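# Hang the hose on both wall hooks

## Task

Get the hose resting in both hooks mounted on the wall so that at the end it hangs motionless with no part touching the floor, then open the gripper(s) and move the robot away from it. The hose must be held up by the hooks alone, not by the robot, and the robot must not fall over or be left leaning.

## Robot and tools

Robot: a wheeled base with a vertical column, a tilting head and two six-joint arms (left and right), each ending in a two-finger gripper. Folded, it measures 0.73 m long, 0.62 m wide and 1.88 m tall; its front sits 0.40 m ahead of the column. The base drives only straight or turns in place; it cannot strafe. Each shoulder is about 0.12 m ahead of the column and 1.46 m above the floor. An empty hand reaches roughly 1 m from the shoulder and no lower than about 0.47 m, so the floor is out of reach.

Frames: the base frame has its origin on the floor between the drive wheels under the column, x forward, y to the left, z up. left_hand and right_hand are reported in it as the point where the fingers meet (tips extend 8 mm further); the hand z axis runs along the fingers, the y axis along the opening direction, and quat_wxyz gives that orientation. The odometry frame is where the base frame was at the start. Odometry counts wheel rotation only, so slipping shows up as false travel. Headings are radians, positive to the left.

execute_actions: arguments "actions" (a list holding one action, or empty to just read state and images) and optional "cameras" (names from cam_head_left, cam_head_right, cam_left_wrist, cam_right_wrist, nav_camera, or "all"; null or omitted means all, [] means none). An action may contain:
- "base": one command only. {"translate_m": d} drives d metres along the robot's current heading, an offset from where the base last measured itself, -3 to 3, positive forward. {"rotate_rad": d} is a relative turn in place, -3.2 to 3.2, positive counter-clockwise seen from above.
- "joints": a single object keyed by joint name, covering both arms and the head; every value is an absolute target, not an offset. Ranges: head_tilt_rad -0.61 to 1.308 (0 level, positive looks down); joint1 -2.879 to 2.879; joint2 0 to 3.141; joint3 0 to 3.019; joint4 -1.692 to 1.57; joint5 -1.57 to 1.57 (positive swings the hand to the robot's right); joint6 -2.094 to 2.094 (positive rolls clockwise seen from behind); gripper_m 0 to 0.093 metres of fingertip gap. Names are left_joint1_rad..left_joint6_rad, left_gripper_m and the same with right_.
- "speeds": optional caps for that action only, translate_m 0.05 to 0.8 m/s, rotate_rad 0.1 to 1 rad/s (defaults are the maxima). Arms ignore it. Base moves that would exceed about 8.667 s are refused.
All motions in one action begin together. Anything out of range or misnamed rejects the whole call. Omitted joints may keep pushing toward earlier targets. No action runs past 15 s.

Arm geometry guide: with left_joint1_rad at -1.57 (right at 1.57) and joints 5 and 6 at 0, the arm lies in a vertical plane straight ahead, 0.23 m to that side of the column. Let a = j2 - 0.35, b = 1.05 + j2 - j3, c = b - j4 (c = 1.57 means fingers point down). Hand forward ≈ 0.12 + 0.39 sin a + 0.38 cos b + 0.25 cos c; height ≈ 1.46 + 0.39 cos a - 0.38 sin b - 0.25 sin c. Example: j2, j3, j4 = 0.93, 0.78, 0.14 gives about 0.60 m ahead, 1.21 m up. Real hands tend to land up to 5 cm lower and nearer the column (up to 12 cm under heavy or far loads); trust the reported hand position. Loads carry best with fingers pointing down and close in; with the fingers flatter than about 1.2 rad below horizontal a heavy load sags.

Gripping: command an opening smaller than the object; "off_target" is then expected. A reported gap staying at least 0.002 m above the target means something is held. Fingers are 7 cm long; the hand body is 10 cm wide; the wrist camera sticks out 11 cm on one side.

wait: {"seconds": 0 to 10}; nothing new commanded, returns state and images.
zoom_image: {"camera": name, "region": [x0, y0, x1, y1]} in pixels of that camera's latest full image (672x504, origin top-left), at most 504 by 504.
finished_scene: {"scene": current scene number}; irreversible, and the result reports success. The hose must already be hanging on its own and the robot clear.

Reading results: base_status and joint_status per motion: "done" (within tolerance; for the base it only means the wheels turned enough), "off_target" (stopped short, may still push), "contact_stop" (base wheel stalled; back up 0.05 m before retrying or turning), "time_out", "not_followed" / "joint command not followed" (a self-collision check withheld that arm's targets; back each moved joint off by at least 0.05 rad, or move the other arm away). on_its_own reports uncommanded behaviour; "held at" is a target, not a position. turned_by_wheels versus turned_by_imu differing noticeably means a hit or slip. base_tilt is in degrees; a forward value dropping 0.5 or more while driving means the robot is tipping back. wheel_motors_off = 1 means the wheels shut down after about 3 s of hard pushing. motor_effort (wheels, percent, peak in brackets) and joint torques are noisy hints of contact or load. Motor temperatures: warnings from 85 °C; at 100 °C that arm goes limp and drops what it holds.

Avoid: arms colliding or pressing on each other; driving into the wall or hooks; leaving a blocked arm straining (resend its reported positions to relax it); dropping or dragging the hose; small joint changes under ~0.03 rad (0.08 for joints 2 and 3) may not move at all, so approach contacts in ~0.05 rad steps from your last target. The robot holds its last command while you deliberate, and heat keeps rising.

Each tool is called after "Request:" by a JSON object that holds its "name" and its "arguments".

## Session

Request:
{"name": "execute_actions", "arguments": {"actions": []}}

Scene clock: 0.00 s.
Joint torques (N m, as the arm reports them, + toward a larger angle): no reading
Motor temperatures (°C, as the motors report them): left_arm=[22 28 25 24 22 24] | right_arm=[22 28 26 23 25 23]
base_odometry: x=+0.000 y=+0.000 heading=+0.000 (m, m, rad; odometry frame)
turned_by_wheels: +0.000 (rad since the last result)
turned_by_imu: +0.000 (rad since the last result)
base_tilt: forward=-0.7 right=-0.2 (deg)
base_status: not commanded
joint_positions: head_tilt_rad=+0.887 left_joint1_rad=-1.548 left_joint2_rad=+0.853 left_joint3_rad=+0.402 left_joint4_rad=-0.992 left_joint5_rad=-0.023 left_joint6_rad=-0.047 left_gripper_m=+0.094 right_joint1_rad=+1.544 right_joint2_rad=+0.880 right_joint3_rad=+0.390 right_joint4_rad=-0.964 right_joint5_rad=+0.029 right_joint6_rad=+0.065 right_gripper_m=+0.095
joint_status: not commanded
wheel_motors_off: 0
motor_effort: left_wheel=+2 right_wheel=+2 (%)
left_hand: x=+0.1430 y=+0.2331 z=+1.2629 quat_wxyz=(+0.443, +0.025, -0.896, -0.027) (m; base frame)
right_hand: x=+0.1353 y=-0.2357 z=+1.2592 quat_wxyz=(+0.448, -0.034, -0.893, +0.035) (m; base frame)
pictures: cam_head_left, cam_head_right, cam_left_wrist, cam_right_wrist, nav_camera
camera_calibration (this result's frames):
cam_head_left: T_world_to_cam=[[0.00668445, -0.997265, -0.0736047, 0.14195], [-0.816039, 0.0371022, -0.576804, 0.92685], [0.577958, 0.06392, -0.81356, 1.15654], [0, 0, 0, 1]] pos_world=[0.086966, 0.0332478, 1.48597]
cam_head_right: T_world_to_cam=[[0.00749098, -0.997999, -0.062777, 0.0565714], [-0.802618, 0.0314445, -0.595664, 0.953827], [0.596446, 0.0548481, -0.800777, 1.13769], [0, 0, 0, 1]] pos_world=[0.0865629, -0.0359346, 1.48275]
cam_left_wrist: T_world_to_cam=[[0.02016, -0.995924, -0.0879141, 0.341947], [-0.0157711, -0.0882378, 0.995975, -1.23348], [-0.999672, -0.0186923, -0.0174857, 0.291948], [0, 0, 0, 1]] pos_world=[0.265506, 0.237171, 1.26368]
cam_right_wrist: T_world_to_cam=[[-0.03422, -0.994813, 0.0957949, -0.352816], [-0.010442, 0.0962017, 0.995307, -1.22012], [-0.99936, 0.0330591, -0.0136799, 0.28543], [0, 0, 0, 1]] pos_world=[0.260433, -0.243044, 1.2521]
Images, in order (width x height): cam_head_left 672x504, cam_head_right 672x504, cam_left_wrist 672x504, cam_right_wrist 672x504, nav_camera 672x504.

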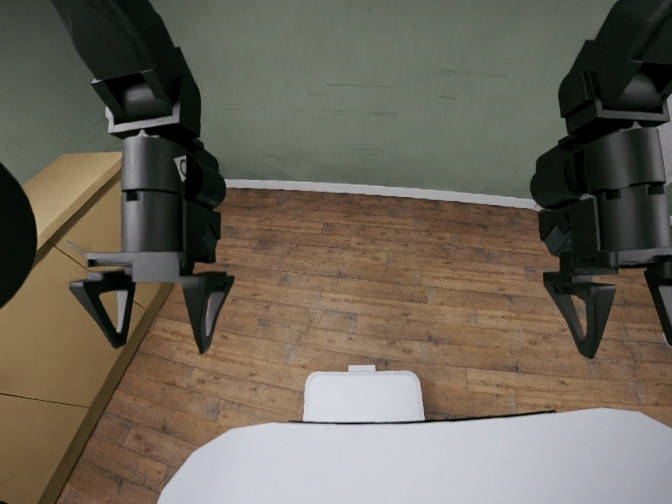

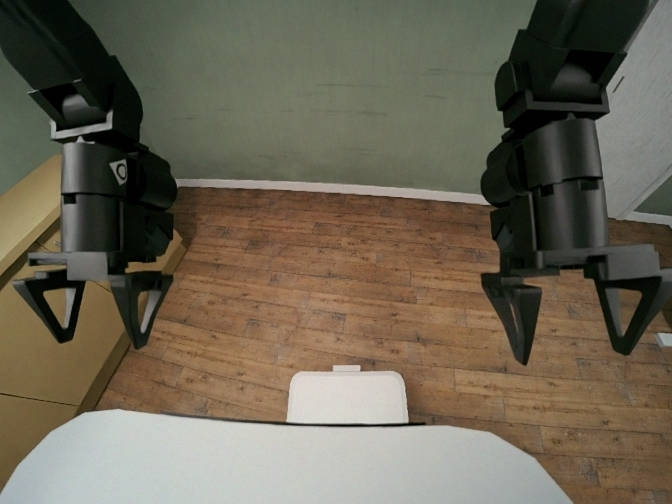

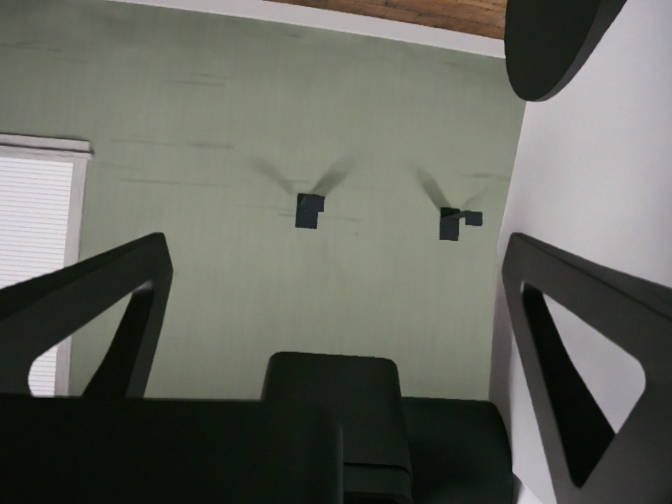

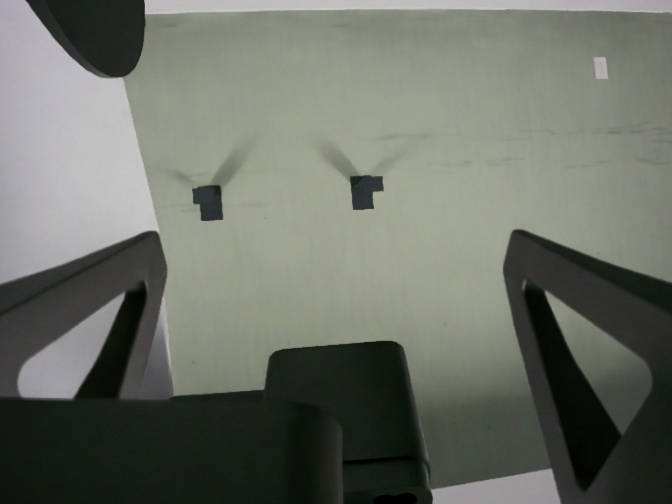

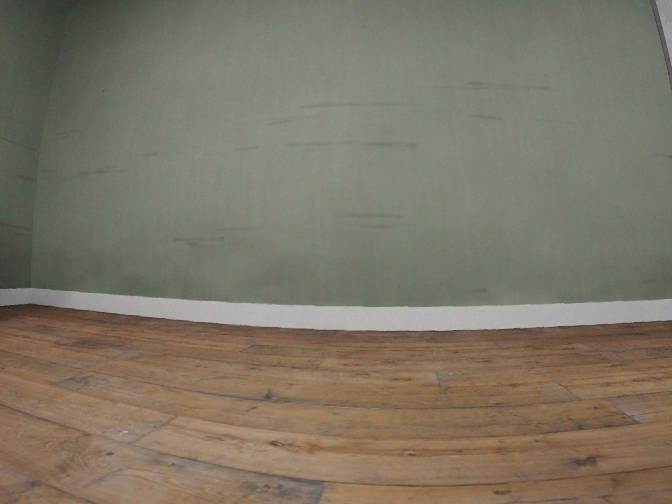

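Request:
{"name": "execute_actions", "arguments": {"actions": [{"base":{"rotate_rad":-1.75},"joints":{"head_tilt_rad":0.5}}], "cameras": ["cam_head_left","nav_camera"]}}

Scene clock: 7.07 s.
Joint torques (N m, as the arm reports them, + toward a larger angle): left_arm=[-0.87 -6.15 -0.02 -2.05 -0.09  0.02] | right_arm=[ 0.49 -5.6  -1.27 -1.64  0.05  0.16]
Motor temperatures (°C, as the motors report them): left_arm=[22 28 25 24 22 24] | right_arm=[22 28 26 23 25 23]
base_odometry: x=+0.000 y=+0.000 heading=-1.749 (m, m, rad; odometry frame)
turned_by_wheels: -1.749 (rad since the last result)
turned_by_imu: -1.755 (rad since the last result)
base_tilt: forward=-0.7 right=-0.3 (deg)
base_status: done
joint_positions: head_tilt_rad=+0.518 left_joint1_rad=-1.548 left_joint2_rad=+0.853 left_joint3_rad=+0.402 left_joint4_rad=-0.992 left_joint5_rad=-0.023 left_joint6_rad=-0.047 left_gripper_m=+0.094 right_joint1_rad=+1.544 right_joint2_rad=+0.880 right_joint3_rad=+0.390 right_joint4_rad=-0.964 right_joint5_rad=+0.029 right_joint6_rad=+0.065 right_gripper_m=+0.095
joint_status: all done
wheel_motors_off: 0
motor_effort: left_wheel=+2(48) right_wheel=-2(66) (%)
left_hand: x=+0.1430 y=+0.2331 z=+1.2629 quat_wxyz=(+0.443, +0.025, -0.896, -0.027) (m; base frame)
right_hand: x=+0.1353 y=-0.2357 z=+1.2592 quat_wxyz=(+0.448, -0.034, -0.893, +0.035) (m; base frame)
pictures: cam_head_left, nav_camera
camera_calibration (this result's frames):
cam_head_left: T_world_to_cam=[[0.0327655, -0.997265, -0.0662477, 0.129316], [-0.55328, 0.0371022, -0.832169, 1.30697], [0.832351, 0.06392, -0.550551, 0.738788], [0, 0, 0, 1]] pos_world=[0.103955, 0.0332478, 1.50293]
Images, in order (width x height): cam_head_left 672x504, nav_camera 672x504.

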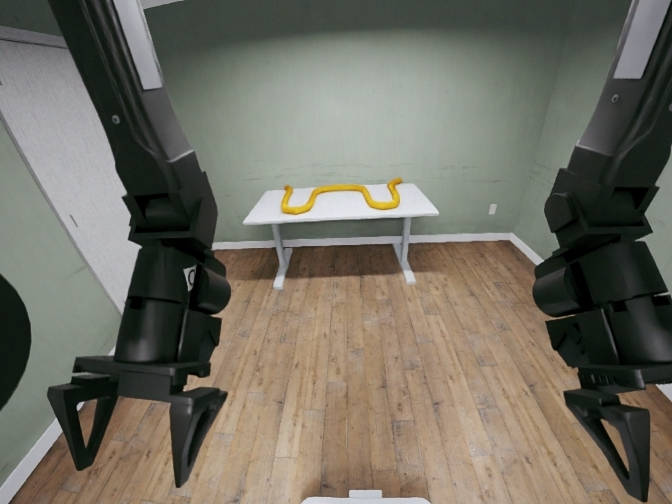

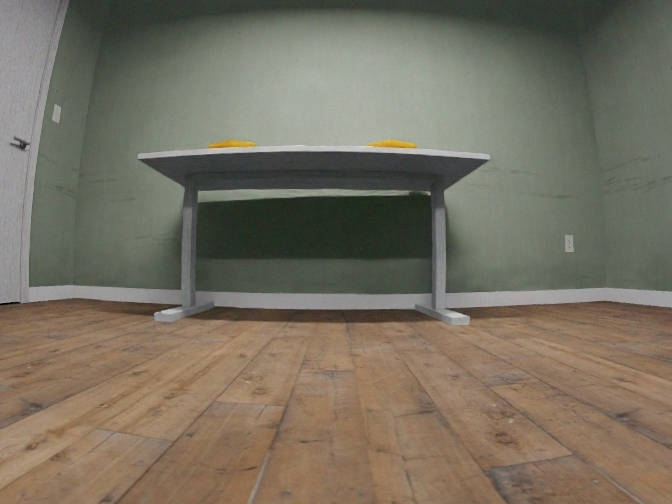

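Request:
{"name": "execute_actions", "arguments": {"actions": [{"base":{"rotate_rad":0.065},"joints":{"head_tilt_rad":0.9,"left_joint1_rad":-1.40,"left_joint2_rad":1.75,"left_joint3_rad":1.41,"left_joint4_rad":-0.18,"left_joint5_rad":0,"left_joint6_rad":-1.3,"right_joint1_rad":1.40,"right_joint2_rad":1.75,"right_joint3_rad":1.41,"right_joint4_rad":-0.18,"right_joint5_rad":0,"right_joint6_rad":1.3}}], "cameras": []}}

Request:
{"name": "execute_actions", "arguments": {"actions": [{"base":{"translate_m":1.28}}], "cameras": ["cam_head_left","cam_head_right","cam_left_wrist","cam_right_wrist"]}}

Scene clock: 28.70 s.
Joint torques (N m, as the arm reports them, + toward a larger angle): left_arm=[  1.38 -16.87   2.69  -0.17  -0.23  -0.11] | right_arm=[ -2.46 -15.8    1.72   0.68   0.2    0.3 ]
Motor temperatures (°C, as the motors report them): left_arm=[22 28 25 24 22 24] | right_arm=[22 28 26 24 25 23]
base_odometry: x=+0.000 y=+0.000 heading=-1.685 (m, m, rad; odometry frame)
turned_by_wheels: +0.064 (rad since the last result)
turned_by_imu: +0.065 (rad since the last result)
base_tilt: forward=-0.7 right=-0.3 (deg)
base_status: done
joint_positions: head_tilt_rad=+0.901 left_joint1_rad=-1.396 left_joint2_rad=+1.755 left_joint3_rad=+1.401 left_joint4_rad=-0.187 left_joint5_rad=-0.001 left_joint6_rad=-1.283 left_gripper_m=+0.095 right_joint1_rad=+1.401 right_joint2_rad=+1.755 right_joint3_rad=+1.403 right_joint4_rad=-0.188 right_joint5_rad=+0.001 right_joint6_rad=+1.285 right_gripper_m=+0.095
joint_status: all done
wheel_motors_off: 0
motor_effort: left_wheel=-3(26) right_wheel=+4(23) (%)
left_hand: x=+0.5581 y=+0.3511 z=+0.9055 quat_wxyz=(-0.038, +0.631, -0.772, -0.066) (m; base frame)
right_hand: x=+0.5596 y=-0.3486 z=+0.9051 quat_wxyz=(-0.038, -0.632, -0.772, +0.064) (m; base frame)
pictures: none
No camera images: the call's "cameras" was empty. Leave "cameras" out to get every camera's image.

Scene clock: 32.47 s.
Joint torques (N m, as the arm reports them, + toward a larger angle): left_arm=[  1.41 -17.28   2.53  -0.17  -0.23  -0.11] | right_arm=[ -2.35 -15.6    1.74   0.68   0.2    0.3 ]
Motor temperatures (°C, as the motors report them): left_arm=[22 29 26 24 22 24] | right_arm=[22 29 26 24 25 23]
base_odometry: x=-0.147 y=-1.272 heading=-1.687 (m, m, rad; odometry frame)
turned_by_wheels: -0.002 (rad since the last result)
turned_by_imu: -0.001 (rad since the last result)
base_tilt: forward=-0.7 right=-0.3 (deg)
base_status: done
joint_positions: head_tilt_rad=+0.902 left_joint1_rad=-1.396 left_joint2_rad=+1.754 left_joint3_rad=+1.404 left_joint4_rad=-0.187 left_joint5_rad=-0.001 left_joint6_rad=-1.283 left_gripper_m=+0.095 right_joint1_rad=+1.401 right_joint2_rad=+1.753 right_joint3_rad=+1.405 right_joint4_rad=-0.188 right_joint5_rad=+0.001 right_joint6_rad=+1.286 right_gripper_m=+0.095
joint_status: not commanded
wheel_motors_off: 0
motor_effort: left_wheel=-2(58) right_wheel=+0(80) (%)
left_hand: x=+0.5605 y=+0.3512 z=+0.9060 quat_wxyz=(-0.040, +0.631, -0.772, -0.065) (m; base frame)
right_hand: x=+0.5619 y=-0.3486 z=+0.9061 quat_wxyz=(-0.039, -0.632, -0.772, +0.063) (m; base frame)
pictures: cam_head_left, cam_head_right, cam_left_wrist, cam_right_wrist
camera_calibration (this result's frames):
cam_head_left: T_world_to_cam=[[0.0055981, -0.997265, -0.0736953, 0.142144], [-0.824458, 0.0371022, -0.564705, 0.908639], [0.565895, 0.06392, -0.821996, 1.17014], [0, 0, 0, 1]] pos_world=[0.0861651, 0.0332478, 1.48543]
cam_head_right: T_world_to_cam=[[0.00656425, -0.997999, -0.0628806, 0.0567774], [-0.811317, 0.0314445, -0.583761, 0.935931], [0.58457, 0.0548481, -0.809487, 1.1517], [0, 0, 0, 1]] pos_world=[0.0857145, -0.0359346, 1.48222]
cam_left_wrist: T_world_to_cam=[[0.981924, -0.179976, -0.0585991, -0.432394], [-0.131959, -0.872891, 0.469733, -0.0436045], [-0.135691, -0.453509, -0.880862, 1.15599], [0, 0, 0, 1]] pos_world=[0.575682, 0.408369, 1.01341]
cam_right_wrist: T_world_to_cam=[[-0.980836, -0.189665, 0.0445935, 0.442271], [-0.147062, 0.870814, 0.469101, -0.0297785], [-0.127804, 0.453553, -0.882018, 1.15432], [0, 0, 0, 1]] pos_world=[0.576943, -0.41373, 1.01238]
Images, in order (width x height): cam_head_left 672x504, cam_head_right 672x504, cam_left_wrist 672x504, cam_right_wrist 672x504.

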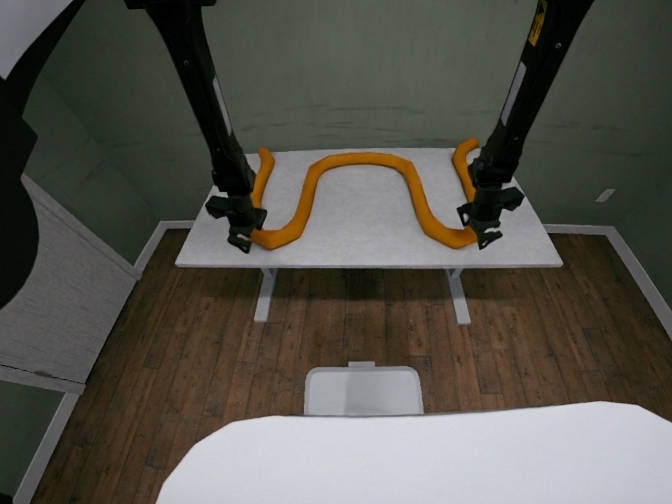

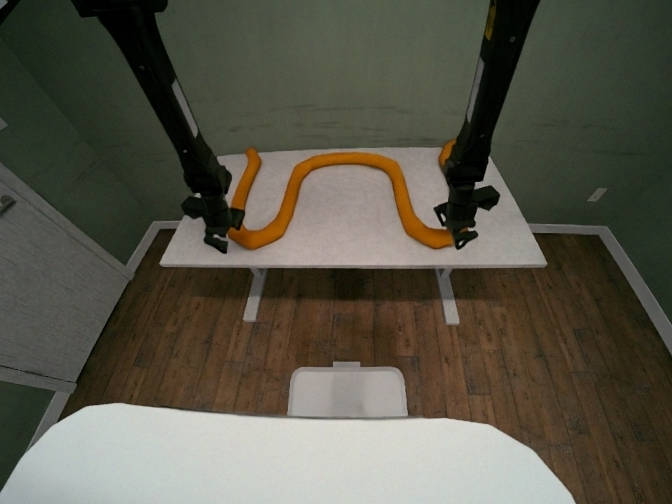

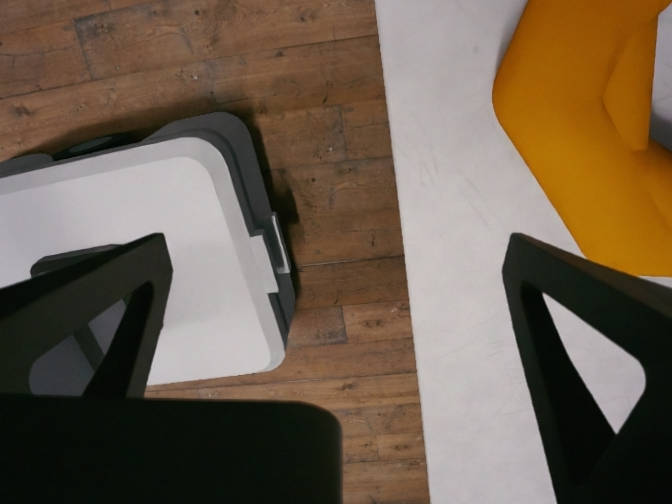

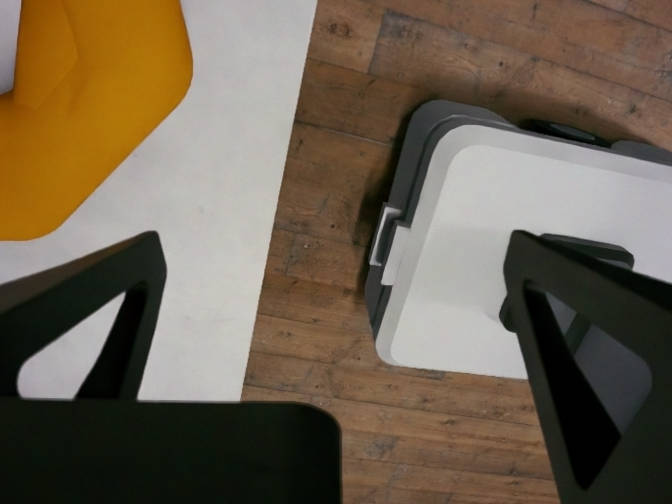

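Request:
{"name": "execute_actions", "arguments": {"actions": [{"base":{"translate_m":0.135},"joints":{"left_joint1_rad":-1.31,"left_joint2_rad":1.85,"left_joint3_rad":1.52,"left_joint4_rad":-0.18,"left_joint5_rad":0.1,"left_joint6_rad":-0.95,"right_joint1_rad":1.31,"right_joint2_rad":1.85,"right_joint3_rad":1.52,"right_joint4_rad":-0.18,"right_joint5_rad":-0.1,"right_joint6_rad":1.1}}], "cameras": ["cam_head_left","cam_left_wrist","cam_right_wrist"]}}

Scene clock: 50.20 s.
Joint torques (N m, as the arm reports them, + toward a larger angle): left_arm=[  2.88 -17.82   2.54  -0.12  -0.12   0.16] | right_arm=[ -3.32 -15.58   1.76   0.75   0.13   0.02]
Motor temperatures (°C, as the motors report them): left_arm=[22 30 26 24 22 24] | right_arm=[22 31 26 23 25 23]
base_odometry: x=-0.163 y=-1.406 heading=-1.688 (m, m, rad; odometry frame)
turned_by_wheels: -0.001 (rad since the last result)
turned_by_imu: -0.002 (rad since the last result)
base_tilt: forward=-0.7 right=-0.2 (deg)
base_status: done
joint_positions: head_tilt_rad=+0.902 left_joint1_rad=-1.301 left_joint2_rad=+1.852 left_joint3_rad=+1.517 left_joint4_rad=-0.187 left_joint5_rad=+0.097 left_joint6_rad=-0.966 left_gripper_m=+0.095 right_joint1_rad=+1.298 right_joint2_rad=+1.853 right_joint3_rad=+1.516 right_joint4_rad=-0.188 right_joint5_rad=-0.098 right_joint6_rad=+1.114 right_gripper_m=+0.095
joint_status: all done
wheel_motors_off: 0
motor_effort: left_wheel=+0(46) right_wheel=+1(47) (%)
left_hand: x=+0.5682 y=+0.4124 z=+0.8810 quat_wxyz=(-0.035, +0.522, -0.850, -0.059) (m; base frame)
right_hand: x=+0.5666 y=-0.4157 z=+0.8813 quat_wxyz=(-0.039, -0.584, -0.809, +0.057) (m; base frame)
pictures: cam_head_left, cam_left_wrist, cam_right_wrist
camera_calibration (this result's frames):
cam_head_left: T_world_to_cam=[[0.00558218, -0.997265, -0.0736965, 0.142147], [-0.82458, 0.0371022, -0.564527, 0.908371], [0.565718, 0.06392, -0.822118, 1.17033], [0, 0, 0, 1]] pos_world=[0.0861534, 0.0332478, 1.48543]
cam_left_wrist: T_world_to_cam=[[0.897254, -0.4356, -0.0720334, -0.265053], [-0.348986, -0.79965, 0.488639, 0.0990436], [-0.270452, -0.413294, -0.869508, 1.21273], [0, 0, 0, 1]] pos_world=[0.60037, 0.464957, 0.986988]
cam_right_wrist: T_world_to_cam=[[-0.950813, -0.306552, 0.0444943, 0.369805], [-0.249286, 0.842506, 0.477535, 0.0797357], [-0.183876, 0.442954, -0.877486, 1.18681], [0, 0, 0, 1]] pos_world=[0.589718, -0.479516, 0.986877]
Images, in order (width x height): cam_head_left 672x504, cam_left_wrist 672x504, cam_right_wrist 672x504.

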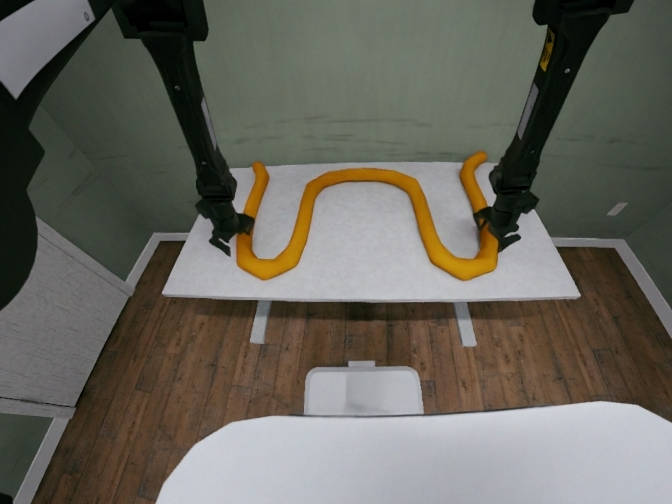

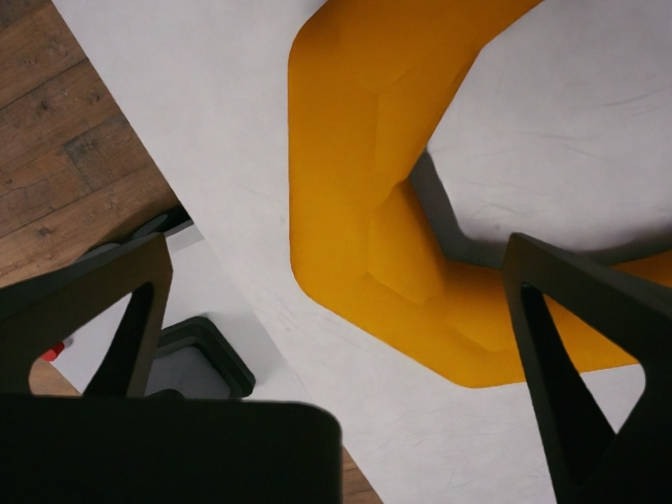

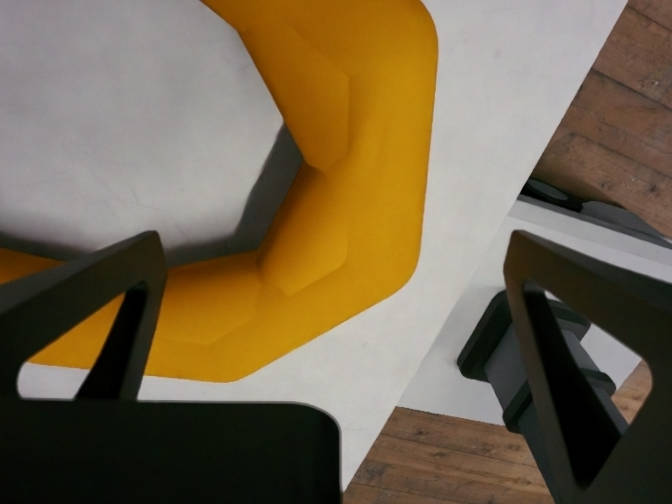

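Request:
{"name": "execute_actions", "arguments": {"actions": [{"joints":{"left_joint1_rad":-1.36,"left_joint2_rad":2.085,"left_joint3_rad":1.735,"left_joint4_rad":-0.155,"left_joint6_rad":-1.0,"right_joint1_rad":1.34,"right_joint2_rad":2.085,"right_joint3_rad":1.71,"right_joint4_rad":-0.12,"right_joint6_rad":1.2}}], "cameras": ["cam_left_wrist","cam_right_wrist"]}}

Scene clock: 76.87 s.
Joint torques (N m, as the arm reports them, + toward a larger angle): left_arm=[  3.37 -17.59   2.36  -0.3   -0.13  -0.04] | right_arm=[ -3.88 -15.56   1.52   0.52   0.12   0.27]
Motor temperatures (°C, as the motors report them): left_arm=[22 31 26 24 22 24] | right_arm=[22 32 26 23 25 23]
base_odometry: x=-0.163 y=-1.406 heading=-1.688 (m, m, rad; odometry frame)
turned_by_wheels: +0.000 (rad since the last result)
turned_by_imu: +0.000 (rad since the last result)
base_tilt: forward=-0.7 right=-0.2 (deg)
base_status: not commanded
joint_positions: head_tilt_rad=+0.902 left_joint1_rad=-1.365 left_joint2_rad=+2.099 left_joint3_rad=+1.729 left_joint4_rad=-0.157 left_joint5_rad=+0.098 left_joint6_rad=-0.991 left_gripper_m=+0.095 right_joint1_rad=+1.334 right_joint2_rad=+2.097 right_joint3_rad=+1.702 right_joint4_rad=-0.124 right_joint5_rad=-0.098 right_joint6_rad=+1.188 right_gripper_m=+0.095
joint_status: all done
wheel_motors_off: 0
motor_effort: left_wheel=-2(4) right_wheel=+2(2) (%)
left_hand: x=+0.5525 y=+0.3797 z=+0.7762 quat_wxyz=(-0.020, +0.520, -0.853, -0.035) (m; base frame)
right_hand: x=+0.5425 y=-0.4054 z=+0.7802 quat_wxyz=(-0.034, -0.607, -0.793, +0.042) (m; base frame)
pictures: cam_left_wrist, cam_right_wrist
camera_calibration (this result's frames):
cam_left_wrist: T_world_to_cam=[[0.894415, -0.444533, -0.0491167, -0.285617], [-0.352573, -0.768401, 0.53409, 0.0735023], [-0.275162, -0.46038, -0.844, 1.10453], [0, 0, 0, 1]] pos_world=[0.585301, 0.438019, 0.878942]
cam_right_wrist: T_world_to_cam=[[-0.96642, -0.25602, 0.0220547, 0.401033], [-0.211024, 0.839677, 0.500411, 0.0734961], [-0.146634, 0.478953, -0.865507, 1.07414], [0, 0, 0, 1]] pos_world=[0.560582, -0.473505, 0.884057]
Images, in order (width x height): cam_left_wrist 672x504, cam_right_wrist 672x504.

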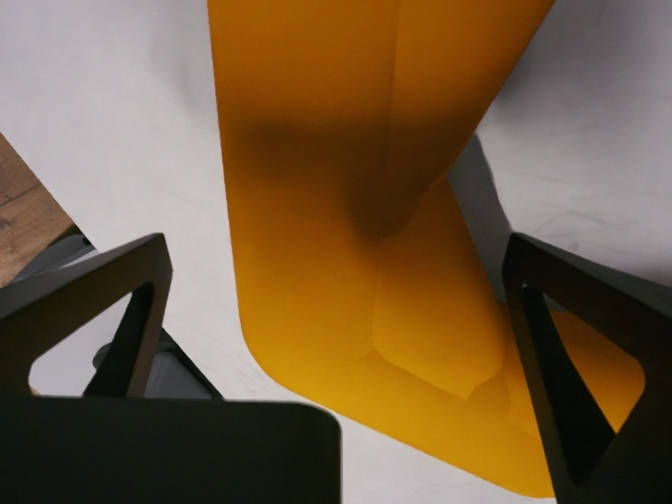

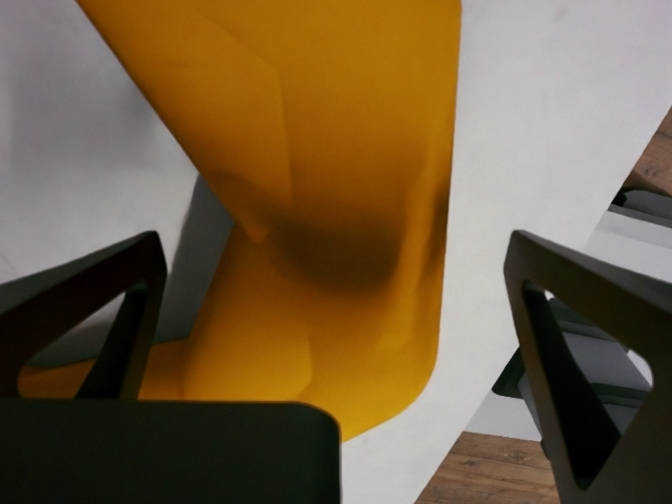

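Request:
{"name": "execute_actions", "arguments": {"actions": [{"joints":{"left_joint2_rad":2.225,"left_joint3_rad":1.89,"left_joint4_rad":-0.185,"right_joint1_rad":1.37,"right_joint2_rad":2.22,"right_joint3_rad":1.855,"right_joint4_rad":-0.15}}], "cameras": ["cam_left_wrist","cam_right_wrist"]}}

Scene clock: 90.83 s.
Joint torques (N m, as the arm reports them, + toward a larger angle): left_arm=[  3.65 -15.76   2.69  -0.54  -0.2   -0.02] | right_arm=[ -2.94 -14.23   1.74   0.06   0.24   0.22]
Motor temperatures (°C, as the motors report them): left_arm=[22 32 26 24 22 24] | right_arm=[22 32 26 23 25 23]
base_odometry: x=-0.163 y=-1.406 heading=-1.688 (m, m, rad; odometry frame)
turned_by_wheels: +0.000 (rad since the last result)
turned_by_imu: +0.000 (rad since the last result)
base_tilt: forward=-0.7 right=-0.3 (deg)
base_status: not commanded
joint_positions: head_tilt_rad=+0.902 left_joint1_rad=-1.364 left_joint2_rad=+2.221 left_joint3_rad=+1.884 left_joint4_rad=-0.180 left_joint5_rad=+0.100 left_joint6_rad=-0.994 left_gripper_m=+0.095 right_joint1_rad=+1.357 right_joint2_rad=+2.211 right_joint3_rad=+1.848 right_joint4_rad=-0.144 right_joint5_rad=-0.101 right_joint6_rad=+1.193 right_gripper_m=+0.095
joint_status: all done
wheel_motors_off: 0
motor_effort: left_wheel=-4(4) right_wheel=+2(4) (%)
left_hand: x=+0.5557 y=+0.3885 z=+0.7339 quat_wxyz=(-0.024, +0.521, -0.853, -0.032) (m; base frame)
right_hand: x=+0.5487 y=-0.3941 z=+0.7366 quat_wxyz=(-0.033, -0.603, -0.796, +0.029) (m; base frame)
pictures: cam_left_wrist, cam_right_wrist
camera_calibration (this result's frames):
cam_left_wrist: T_world_to_cam=[[0.895512, -0.443208, -0.0403126, -0.294261], [-0.356816, -0.769176, 0.530143, 0.109483], [-0.265971, -0.460365, -0.84695, 1.07082], [0, 0, 0, 1]] pos_world=[0.587386, 0.44676, 0.837026]
cam_right_wrist: T_world_to_cam=[[-0.964175, -0.265229, 0.00455109, 0.418828], [-0.224977, 0.826697, 0.51571, 0.0784003], [-0.140544, 0.49621, -0.856751, 1.02896], [0, 0, 0, 1]] pos_world=[0.566076, -0.46431, 0.839228]
Images, in order (width x height): cam_left_wrist 672x504, cam_right_wrist 672x504.

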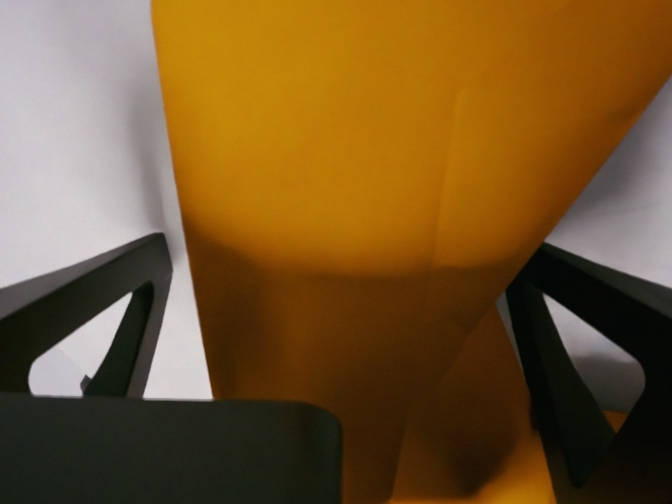

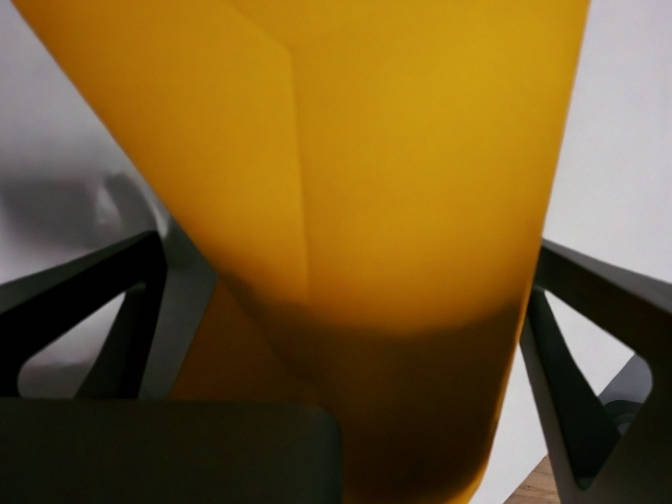

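Request:
{"name": "execute_actions", "arguments": {"actions": [{"joints":{"left_gripper_m":0.0,"right_gripper_m":0.0}}], "cameras": []}}

Request:
{"name": "execute_actions", "arguments": {"actions": [{"joints":{"left_joint1_rad":-1.3,"left_joint2_rad":1.6,"left_joint3_rad":1.31,"left_joint4_rad":-0.22,"left_joint5_rad":0.15,"left_joint6_rad":-1.2,"right_joint1_rad":1.3,"right_joint2_rad":1.6,"right_joint3_rad":1.31,"right_joint4_rad":-0.22,"right_joint5_rad":-0.15,"right_joint6_rad":1.3}}], "cameras": ["cam_head_left","cam_left_wrist","cam_right_wrist"]}}

Scene clock: 99.70 s.
Joint torques (N m, as the arm reports them, + toward a larger angle): left_arm=[  3.46 -16.39   2.61  -0.54  -0.17  -0.03] | right_arm=[ -3.   -14.27   1.73   0.24   0.18   0.14]
Motor temperatures (°C, as the motors report them): left_arm=[22 31 26 24 22 24] | right_arm=[22 32 26 23 25 23]
base_odometry: x=-0.163 y=-1.406 heading=-1.688 (m, m, rad; odometry frame)
turned_by_wheels: +0.000 (rad since the last result)
turned_by_imu: +0.000 (rad since the last result)
base_tilt: forward=-0.7 right=-0.2 (deg)
base_status: not commanded
joint_positions: head_tilt_rad=+0.902 left_joint1_rad=-1.364 left_joint2_rad=+2.221 left_joint3_rad=+1.884 left_joint4_rad=-0.180 left_joint5_rad=+0.100 left_joint6_rad=-0.994 left_gripper_m=+0.058 right_joint1_rad=+1.356 right_joint2_rad=+2.211 right_joint3_rad=+1.848 right_joint4_rad=-0.147 right_joint5_rad=-0.100 right_joint6_rad=+1.201 right_gripper_m=+0.059
joint_status: left_gripper_m off_target (ended at +0.058, target +0.000); right_gripper_m off_target (ended at +0.059, target +0.000)
wheel_motors_off: 0
motor_effort: left_wheel=-3(4) right_wheel=+3(3) (%)
left_hand: x=+0.5557 y=+0.3885 z=+0.7339 quat_wxyz=(-0.024, +0.521, -0.853, -0.032) (m; base frame)
right_hand: x=+0.5477 y=-0.3946 z=+0.7367 quat_wxyz=(-0.032, -0.607, -0.793, +0.031) (m; base frame)
pictures: none
No camera images: the call's "cameras" was empty. Leave "cameras" out to get every camera's image.

Scene clock: 101.27 s.
Joint torques (N m, as the arm reports them, + toward a larger angle): left_arm=[  2.89 -17.88   2.47  -0.25  -0.2   -0.09] | right_arm=[ -3.92 -16.24   1.73   0.39   0.14   0.3 ]
Motor temperatures (°C, as the motors report them): left_arm=[22 32 26 24 22 24] | right_arm=[22 32 26 23 25 23]
base_odometry: x=-0.163 y=-1.406 heading=-1.688 (m, m, rad; odometry frame)
turned_by_wheels: +0.000 (rad since the last result)
turned_by_imu: +0.000 (rad since the last result)
base_tilt: forward=-0.7 right=-0.3 (deg)
base_status: not commanded
joint_positions: head_tilt_rad=+0.902 left_joint1_rad=-1.300 left_joint2_rad=+1.618 left_joint3_rad=+1.308 left_joint4_rad=-0.223 left_joint5_rad=+0.149 left_joint6_rad=-1.185 left_gripper_m=+0.058 right_joint1_rad=+1.305 right_joint2_rad=+1.615 right_joint3_rad=+1.309 right_joint4_rad=-0.221 right_joint5_rad=-0.149 right_joint6_rad=+1.286 right_gripper_m=+0.059
joint_status: all done
wheel_motors_off: 0
motor_effort: left_wheel=-2(2) right_wheel=+3(3) (%)
left_hand: x=+0.5614 y=+0.3820 z=+0.9678 quat_wxyz=(-0.024, +0.613, -0.789, -0.035) (m; base frame)
right_hand: x=+0.5643 y=-0.3799 z=+0.9687 quat_wxyz=(-0.027, -0.651, -0.758, +0.030) (m; base frame)
pictures: cam_head_left, cam_left_wrist, cam_right_wrist
camera_calibration (this result's frames):
cam_head_left: T_world_to_cam=[[0.00558218, -0.997265, -0.0736965, 0.142147], [-0.82458, 0.0371022, -0.564527, 0.908371], [0.565718, 0.06392, -0.822118, 1.17033], [0, 0, 0, 1]] pos_world=[0.0861534, 0.0332478, 1.48543]
cam_left_wrist: T_world_to_cam=[[0.972093, -0.231905, -0.0354238, -0.421269], [-0.17925, -0.831656, 0.525564, -0.0888338], [-0.151341, -0.504547, -0.850016, 1.22292], [0, 0, 0, 1]] pos_world=[0.578667, 0.445445, 1.07126]
cam_right_wrist: T_world_to_cam=[[-0.98923, -0.146092, 0.00900134, 0.491662], [-0.11999, 0.84463, 0.52173, -0.107741], [-0.0838236, 0.515031, -0.853063, 1.19452], [0, 0, 0, 1]] pos_world=[0.573568, -0.452386, 1.07079]
Images, in order (width x height): cam_head_left 672x504, cam_left_wrist 672x504, cam_right_wrist 672x504.

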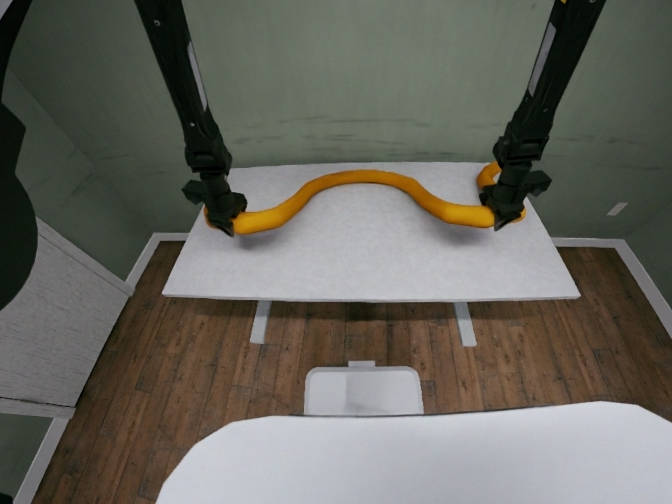

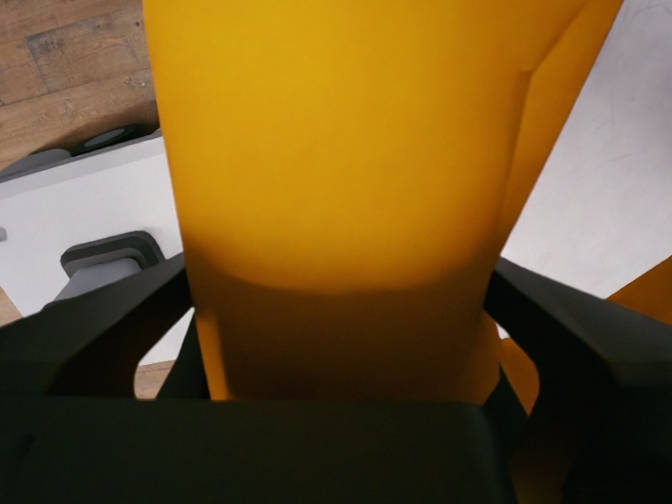

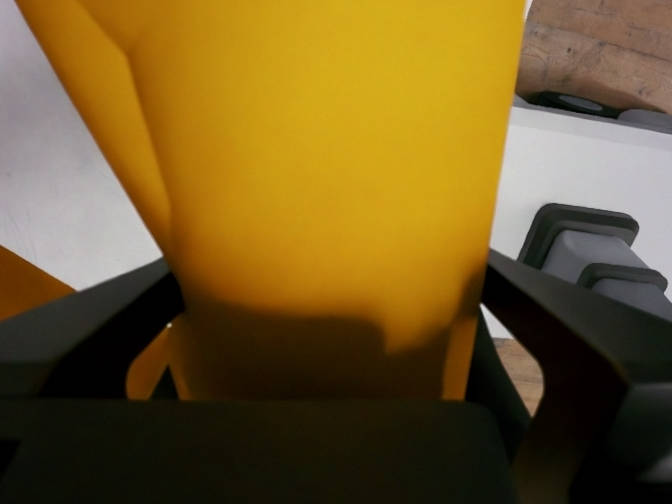

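Request:
{"name": "execute_actions", "arguments": {"actions": [{"joints":{"left_joint1_rad":-1.15,"left_joint2_rad":0.9,"left_joint3_rad":1.03,"left_joint4_rad":-0.63,"left_joint5_rad":0.33,"left_joint6_rad":-1.37,"right_joint1_rad":1.15,"right_joint2_rad":0.9,"right_joint3_rad":1.03,"right_joint4_rad":-0.63,"right_joint5_rad":-0.33,"right_joint6_rad":1.37}}], "cameras": ["cam_head_left"]}}

Request:
{"name": "execute_actions", "arguments": {"actions": [{"base":{"translate_m":-1.08},"speeds":{"translate_m":0.35}}], "cameras": []}}

Request:
{"name": "execute_actions", "arguments": {"actions": [{"base":{"rotate_rad":-1.63},"speeds":{"rotate_rad":0.7},"joints":{"head_tilt_rad":0.6}}], "cameras": ["cam_head_left","nav_camera"]}}

Scene clock: 124.17 s.
Joint torques (N m, as the arm reports them, + toward a larger angle): left_arm=[  0.95 -14.65   6.74  -0.2   -0.23   0.06] | right_arm=[ -1.31 -13.49   6.17   0.32   0.08   0.19]
Motor temperatures (°C, as the motors report them): left_arm=[22 32 26 24 22 24] | right_arm=[23 32 26 23 25 23]
base_odometry: x=-0.163 y=-1.406 heading=-1.688 (m, m, rad; odometry frame)
turned_by_wheels: +0.000 (rad since the last result)
turned_by_imu: +0.000 (rad since the last result)
base_tilt: forward=-0.7 right=-0.3 (deg)
base_status: not commanded
joint_positions: head_tilt_rad=+0.902 left_joint1_rad=-1.147 left_joint2_rad=+0.924 left_joint3_rad=+1.006 left_joint4_rad=-0.635 left_joint5_rad=+0.331 left_joint6_rad=-1.373 left_gripper_m=+0.058 right_joint1_rad=+1.142 right_joint2_rad=+0.927 right_joint3_rad=+1.004 right_joint4_rad=-0.630 right_joint5_rad=-0.329 right_joint6_rad=+1.366 right_gripper_m=+0.059
joint_status: all done
wheel_motors_off: 0
motor_effort: left_wheel=-3(5) right_wheel=+3(4) (%)
left_hand: x=+0.5372 y=+0.3502 z=+1.2409 quat_wxyz=(-0.013, +0.714, -0.700, -0.011) (m; base frame)
right_hand: x=+0.5360 y=-0.3542 z=+1.2404 quat_wxyz=(-0.016, -0.712, -0.702, +0.013) (m; base frame)
pictures: cam_head_left
camera_calibration (this result's frames):
cam_head_left: T_world_to_cam=[[0.00558217, -0.997265, -0.0736965, 0.142147], [-0.82458, 0.0371022, -0.564527, 0.908371], [0.565718, 0.06392, -0.822118, 1.17033], [0, 0, 0, 1]] pos_world=[0.0861533, 0.0332478, 1.48543]
Images, in order (width x height): cam_head_left 672x504.

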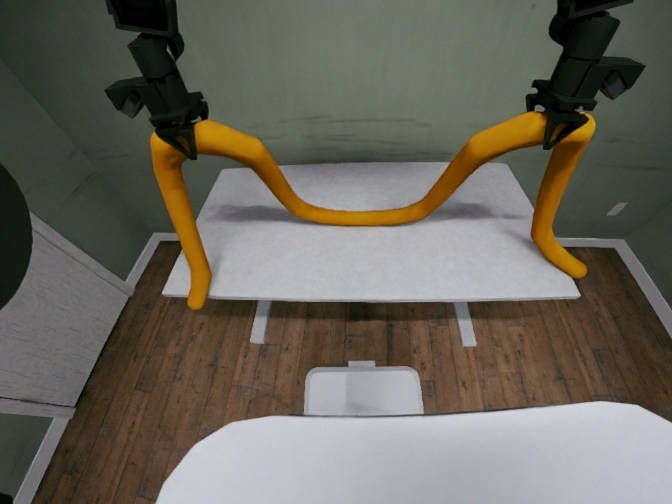

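Scene clock: 128.43 s.
Joint torques (N m, as the arm reports them, + toward a larger angle): left_arm=[  0.88 -14.9    6.62  -0.18  -0.22   0.06] | right_arm=[ -1.56 -13.63   6.17   0.58   0.23   0.2 ]
Motor temperatures (°C, as the motors report them): left_arm=[22 32 26 24 22 24] | right_arm=[22 32 27 23 25 23]
base_odometry: x=-0.035 y=-0.333 heading=-1.691 (m, m, rad; odometry frame)
turned_by_wheels: -0.002 (rad since the last result)
turned_by_imu: -0.004 (rad since the last result)
base_tilt: forward=-0.7 right=-0.2 (deg)
base_status: done
joint_positions: head_tilt_rad=+0.902 left_joint1_rad=-1.148 left_joint2_rad=+0.927 left_joint3_rad=+1.006 left_joint4_rad=-0.637 left_joint5_rad=+0.331 left_joint6_rad=-1.373 left_gripper_m=+0.058 right_joint1_rad=+1.148 right_joint2_rad=+0.928 right_joint3_rad=+1.004 right_joint4_rad=-0.636 right_joint5_rad=-0.332 right_joint6_rad=+1.366 right_gripper_m=+0.059
joint_status: not commanded
wheel_motors_off: 0
motor_effort: left_wheel=-2(57) right_wheel=+1(56) (%)
left_hand: x=+0.5361 y=+0.3502 z=+1.2398 quat_wxyz=(-0.011, +0.715, -0.699, -0.012) (m; base frame)
right_hand: x=+0.5348 y=-0.3512 z=+1.2391 quat_wxyz=(-0.010, -0.712, -0.702, +0.012) (m; base frame)
pictures: none
No camera images: the call's "cameras" was empty. Leave "cameras" out to get every camera's image.

Scene clock: 131.97 s.
Joint torques (N m, as the arm reports them, + toward a larger angle): left_arm=[  1.55 -14.77   6.53  -0.16  -0.32   0.05] | right_arm=[ -2.06 -13.49   6.16   0.55   0.19   0.19]
Motor temperatures (°C, as the motors report them): left_arm=[22 32 27 24 22 24] | right_arm=[22 32 27 23 25 23]
base_odometry: x=-0.035 y=-0.333 heading=+2.963 (m, m, rad; odometry frame)
turned_by_wheels: -1.629 (rad since the last result)
turned_by_imu: -1.634 (rad since the last result)
base_tilt: forward=-0.7 right=-0.2 (deg)
base_status: done
joint_positions: head_tilt_rad=+0.618 left_joint1_rad=-1.155 left_joint2_rad=+0.928 left_joint3_rad=+1.006 left_joint4_rad=-0.637 left_joint5_rad=+0.334 left_joint6_rad=-1.373 left_gripper_m=+0.058 right_joint1_rad=+1.153 right_joint2_rad=+0.928 right_joint3_rad=+1.004 right_joint4_rad=-0.636 right_joint5_rad=-0.331 right_joint6_rad=+1.366 right_gripper_m=+0.059
joint_status: all done
wheel_motors_off: 0
motor_effort: left_wheel=+4(75) right_wheel=-3(57) (%)
left_hand: x=+0.5363 y=+0.3469 z=+1.2384 quat_wxyz=(-0.008, +0.714, -0.701, -0.009) (m; base frame)
right_hand: x=+0.5351 y=-0.3492 z=+1.2386 quat_wxyz=(-0.009, -0.711, -0.703, +0.011) (m; base frame)
pictures: cam_head_left, nav_camera
camera_calibration (this result's frames):
cam_head_left: T_world_to_cam=[[0.0260335, -0.997265, -0.0691708, 0.134154], [-0.633088, 0.0371022, -0.773191, 1.22014], [0.773642, 0.06392, -0.63039, 0.864675], [0, 0, 0, 1]] pos_world=[0.100012, 0.0332478, 1.49776]
Images, in order (width x height): cam_head_left 672x504, nav_camera 672x504.

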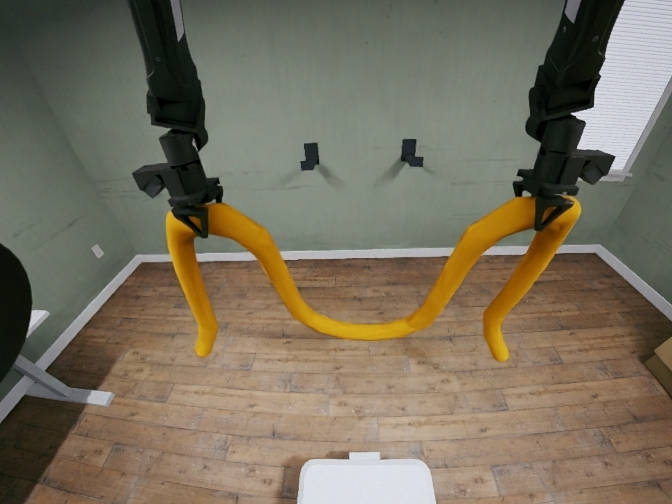

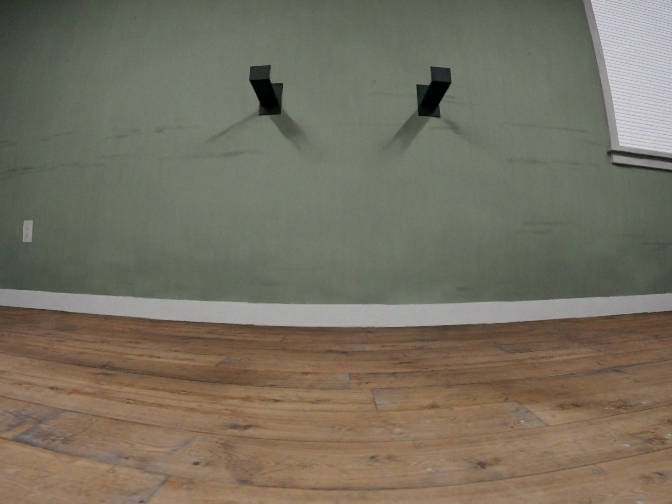

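Request:
{"name": "execute_actions", "arguments": {"actions": [{"base":{"rotate_rad":-0.03},"joints":{"head_tilt_rad":0.75,"left_joint1_rad":-1.03,"left_joint2_rad":1.17,"left_joint3_rad":1.11,"left_joint4_rad":-0.40,"left_joint5_rad":0.42,"left_joint6_rad":-1.3,"right_joint1_rad":0.99,"right_joint2_rad":1.17,"right_joint3_rad":1.11,"right_joint4_rad":-0.40,"right_joint5_rad":-0.45,"right_joint6_rad":1.27}}], "cameras": []}}

Request:
{"name": "execute_actions", "arguments": {"actions": [{"base":{"translate_m":0.95},"speeds":{"translate_m":0.5}}], "cameras": ["cam_head_left","cam_left_wrist","cam_right_wrist"]}}

Scene clock: 147.13 s.
Joint torques (N m, as the arm reports them, + toward a larger angle): left_arm=[  4.8  -17.69   5.66   0.29  -0.3    0.13] | right_arm=[ -5.74 -15.8    5.64   1.18   0.26   0.05]
Motor temperatures (°C, as the motors report them): left_arm=[22 32 28 24 22 24] | right_arm=[22 32 28 23 25 23]
base_odometry: x=-0.035 y=-0.333 heading=+2.934 (m, m, rad; odometry frame)
turned_by_wheels: -0.029 (rad since the last result)
turned_by_imu: -0.031 (rad since the last result)
base_tilt: forward=-0.7 right=-0.3 (deg)
base_status: done
joint_positions: head_tilt_rad=+0.752 left_joint1_rad=-1.046 left_joint2_rad=+1.225 left_joint3_rad=+1.085 left_joint4_rad=-0.418 left_joint5_rad=+0.423 left_joint6_rad=-1.311 left_gripper_m=+0.058 right_joint1_rad=+1.003 right_joint2_rad=+1.220 right_joint3_rad=+1.073 right_joint4_rad=-0.419 right_joint5_rad=-0.452 right_joint6_rad=+1.280 right_gripper_m=+0.059
joint_status: all done
wheel_motors_off: 0
motor_effort: left_wheel=+2(34) right_wheel=-4(35) (%)
left_hand: x=+0.5369 y=+0.4298 z=+1.1479 quat_wxyz=(-0.018, +0.710, -0.703, -0.005) (m; base frame)
right_hand: x=+0.5287 y=-0.4452 z=+1.1565 quat_wxyz=(-0.021, -0.708, -0.706, +0.007) (m; base frame)
pictures: none
No camera images: the call's "cameras" was empty. Leave "cameras" out to get every camera's image.

Scene clock: 150.57 s.
Joint torques (N m, as the arm reports them, + toward a larger angle): left_arm=[  4.95 -17.78   5.38   0.15  -0.31   0.11] | right_arm=[ -5.59 -15.84   5.64   1.06   0.34   0.08]
Motor temperatures (°C, as the motors report them): left_arm=[22 32 28 24 22 24] | right_arm=[23 32 28 23 25 23]
base_odometry: x=-0.965 y=-0.137 heading=+2.933 (m, m, rad; odometry frame)
turned_by_wheels: -0.002 (rad since the last result)
turned_by_imu: -0.001 (rad since the last result)
base_tilt: forward=-0.7 right=-0.2 (deg)
base_status: done
joint_positions: head_tilt_rad=+0.753 left_joint1_rad=-1.046 left_joint2_rad=+1.223 left_joint3_rad=+1.085 left_joint4_rad=-0.415 left_joint5_rad=+0.424 left_joint6_rad=-1.310 left_gripper_m=+0.058 right_joint1_rad=+1.003 right_joint2_rad=+1.219 right_joint3_rad=+1.074 right_joint4_rad=-0.415 right_joint5_rad=-0.454 right_joint6_rad=+1.277 right_gripper_m=+0.059
joint_status: not commanded
wheel_motors_off: 0
motor_effort: left_wheel=-2(71) right_wheel=+1(76) (%)
left_hand: x=+0.5385 y=+0.4297 z=+1.1488 quat_wxyz=(-0.020, +0.709, -0.705, -0.003) (m; base frame)
right_hand: x=+0.5304 y=-0.4452 z=+1.1571 quat_wxyz=(-0.023, -0.706, -0.708, +0.005) (m; base frame)
pictures: cam_head_left, cam_left_wrist, cam_right_wrist
camera_calibration (this result's frames):
cam_head_left: T_world_to_cam=[[0.0164547, -0.997265, -0.0720526, 0.139071], [-0.731696, 0.0371022, -0.680621, 1.08251], [0.681433, 0.06392, -0.729084, 1.02127], [0, 0, 0, 1]] pos_world=[0.0938502, 0.0332478, 1.49139]
cam_left_wrist: T_world_to_cam=[[0.999725, 0.0190205, 0.0137431, -0.56071], [0.00789732, -0.824209, 0.56623, -0.29909], [0.0220972, -0.565966, -0.824133, 1.30068], [0, 0, 0, 1]] pos_world=[0.534176, 0.500294, 1.24899]
cam_right_wrist: T_world_to_cam=[[-0.999621, 0.00154845, -0.0274847, 0.560403], [-0.0139926, 0.831237, 0.555742, -0.256516], [0.0237069, 0.555916, -0.830901, 1.32149], [0, 0, 0, 1]] pos_world=[0.525273, -0.522281, 1.25599]
Images, in order (width x height): cam_head_left 672x504, cam_left_wrist 672x504, cam_right_wrist 672x504.

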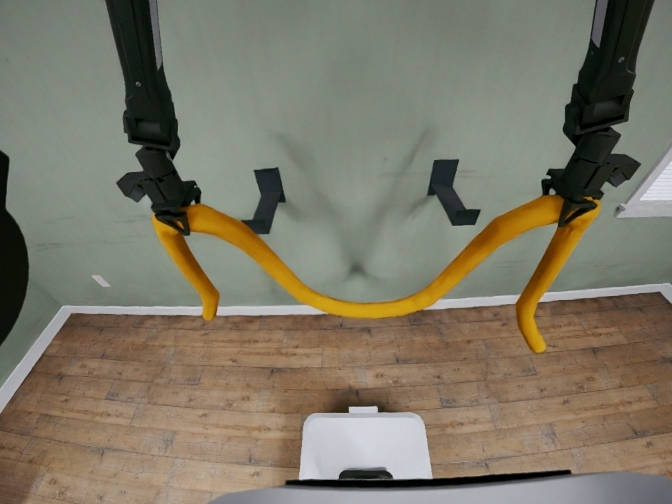

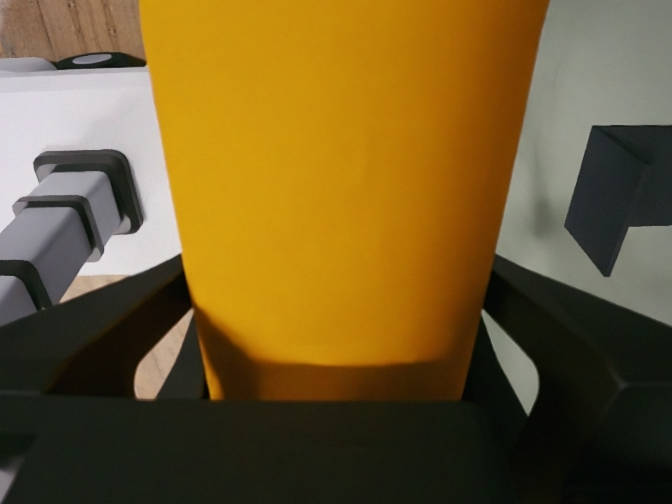

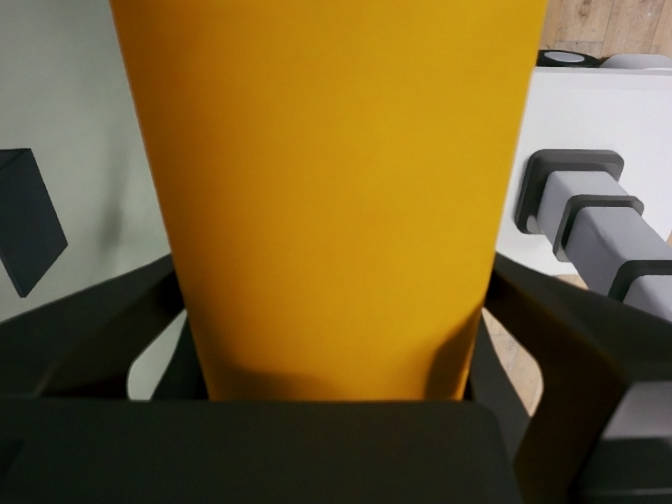

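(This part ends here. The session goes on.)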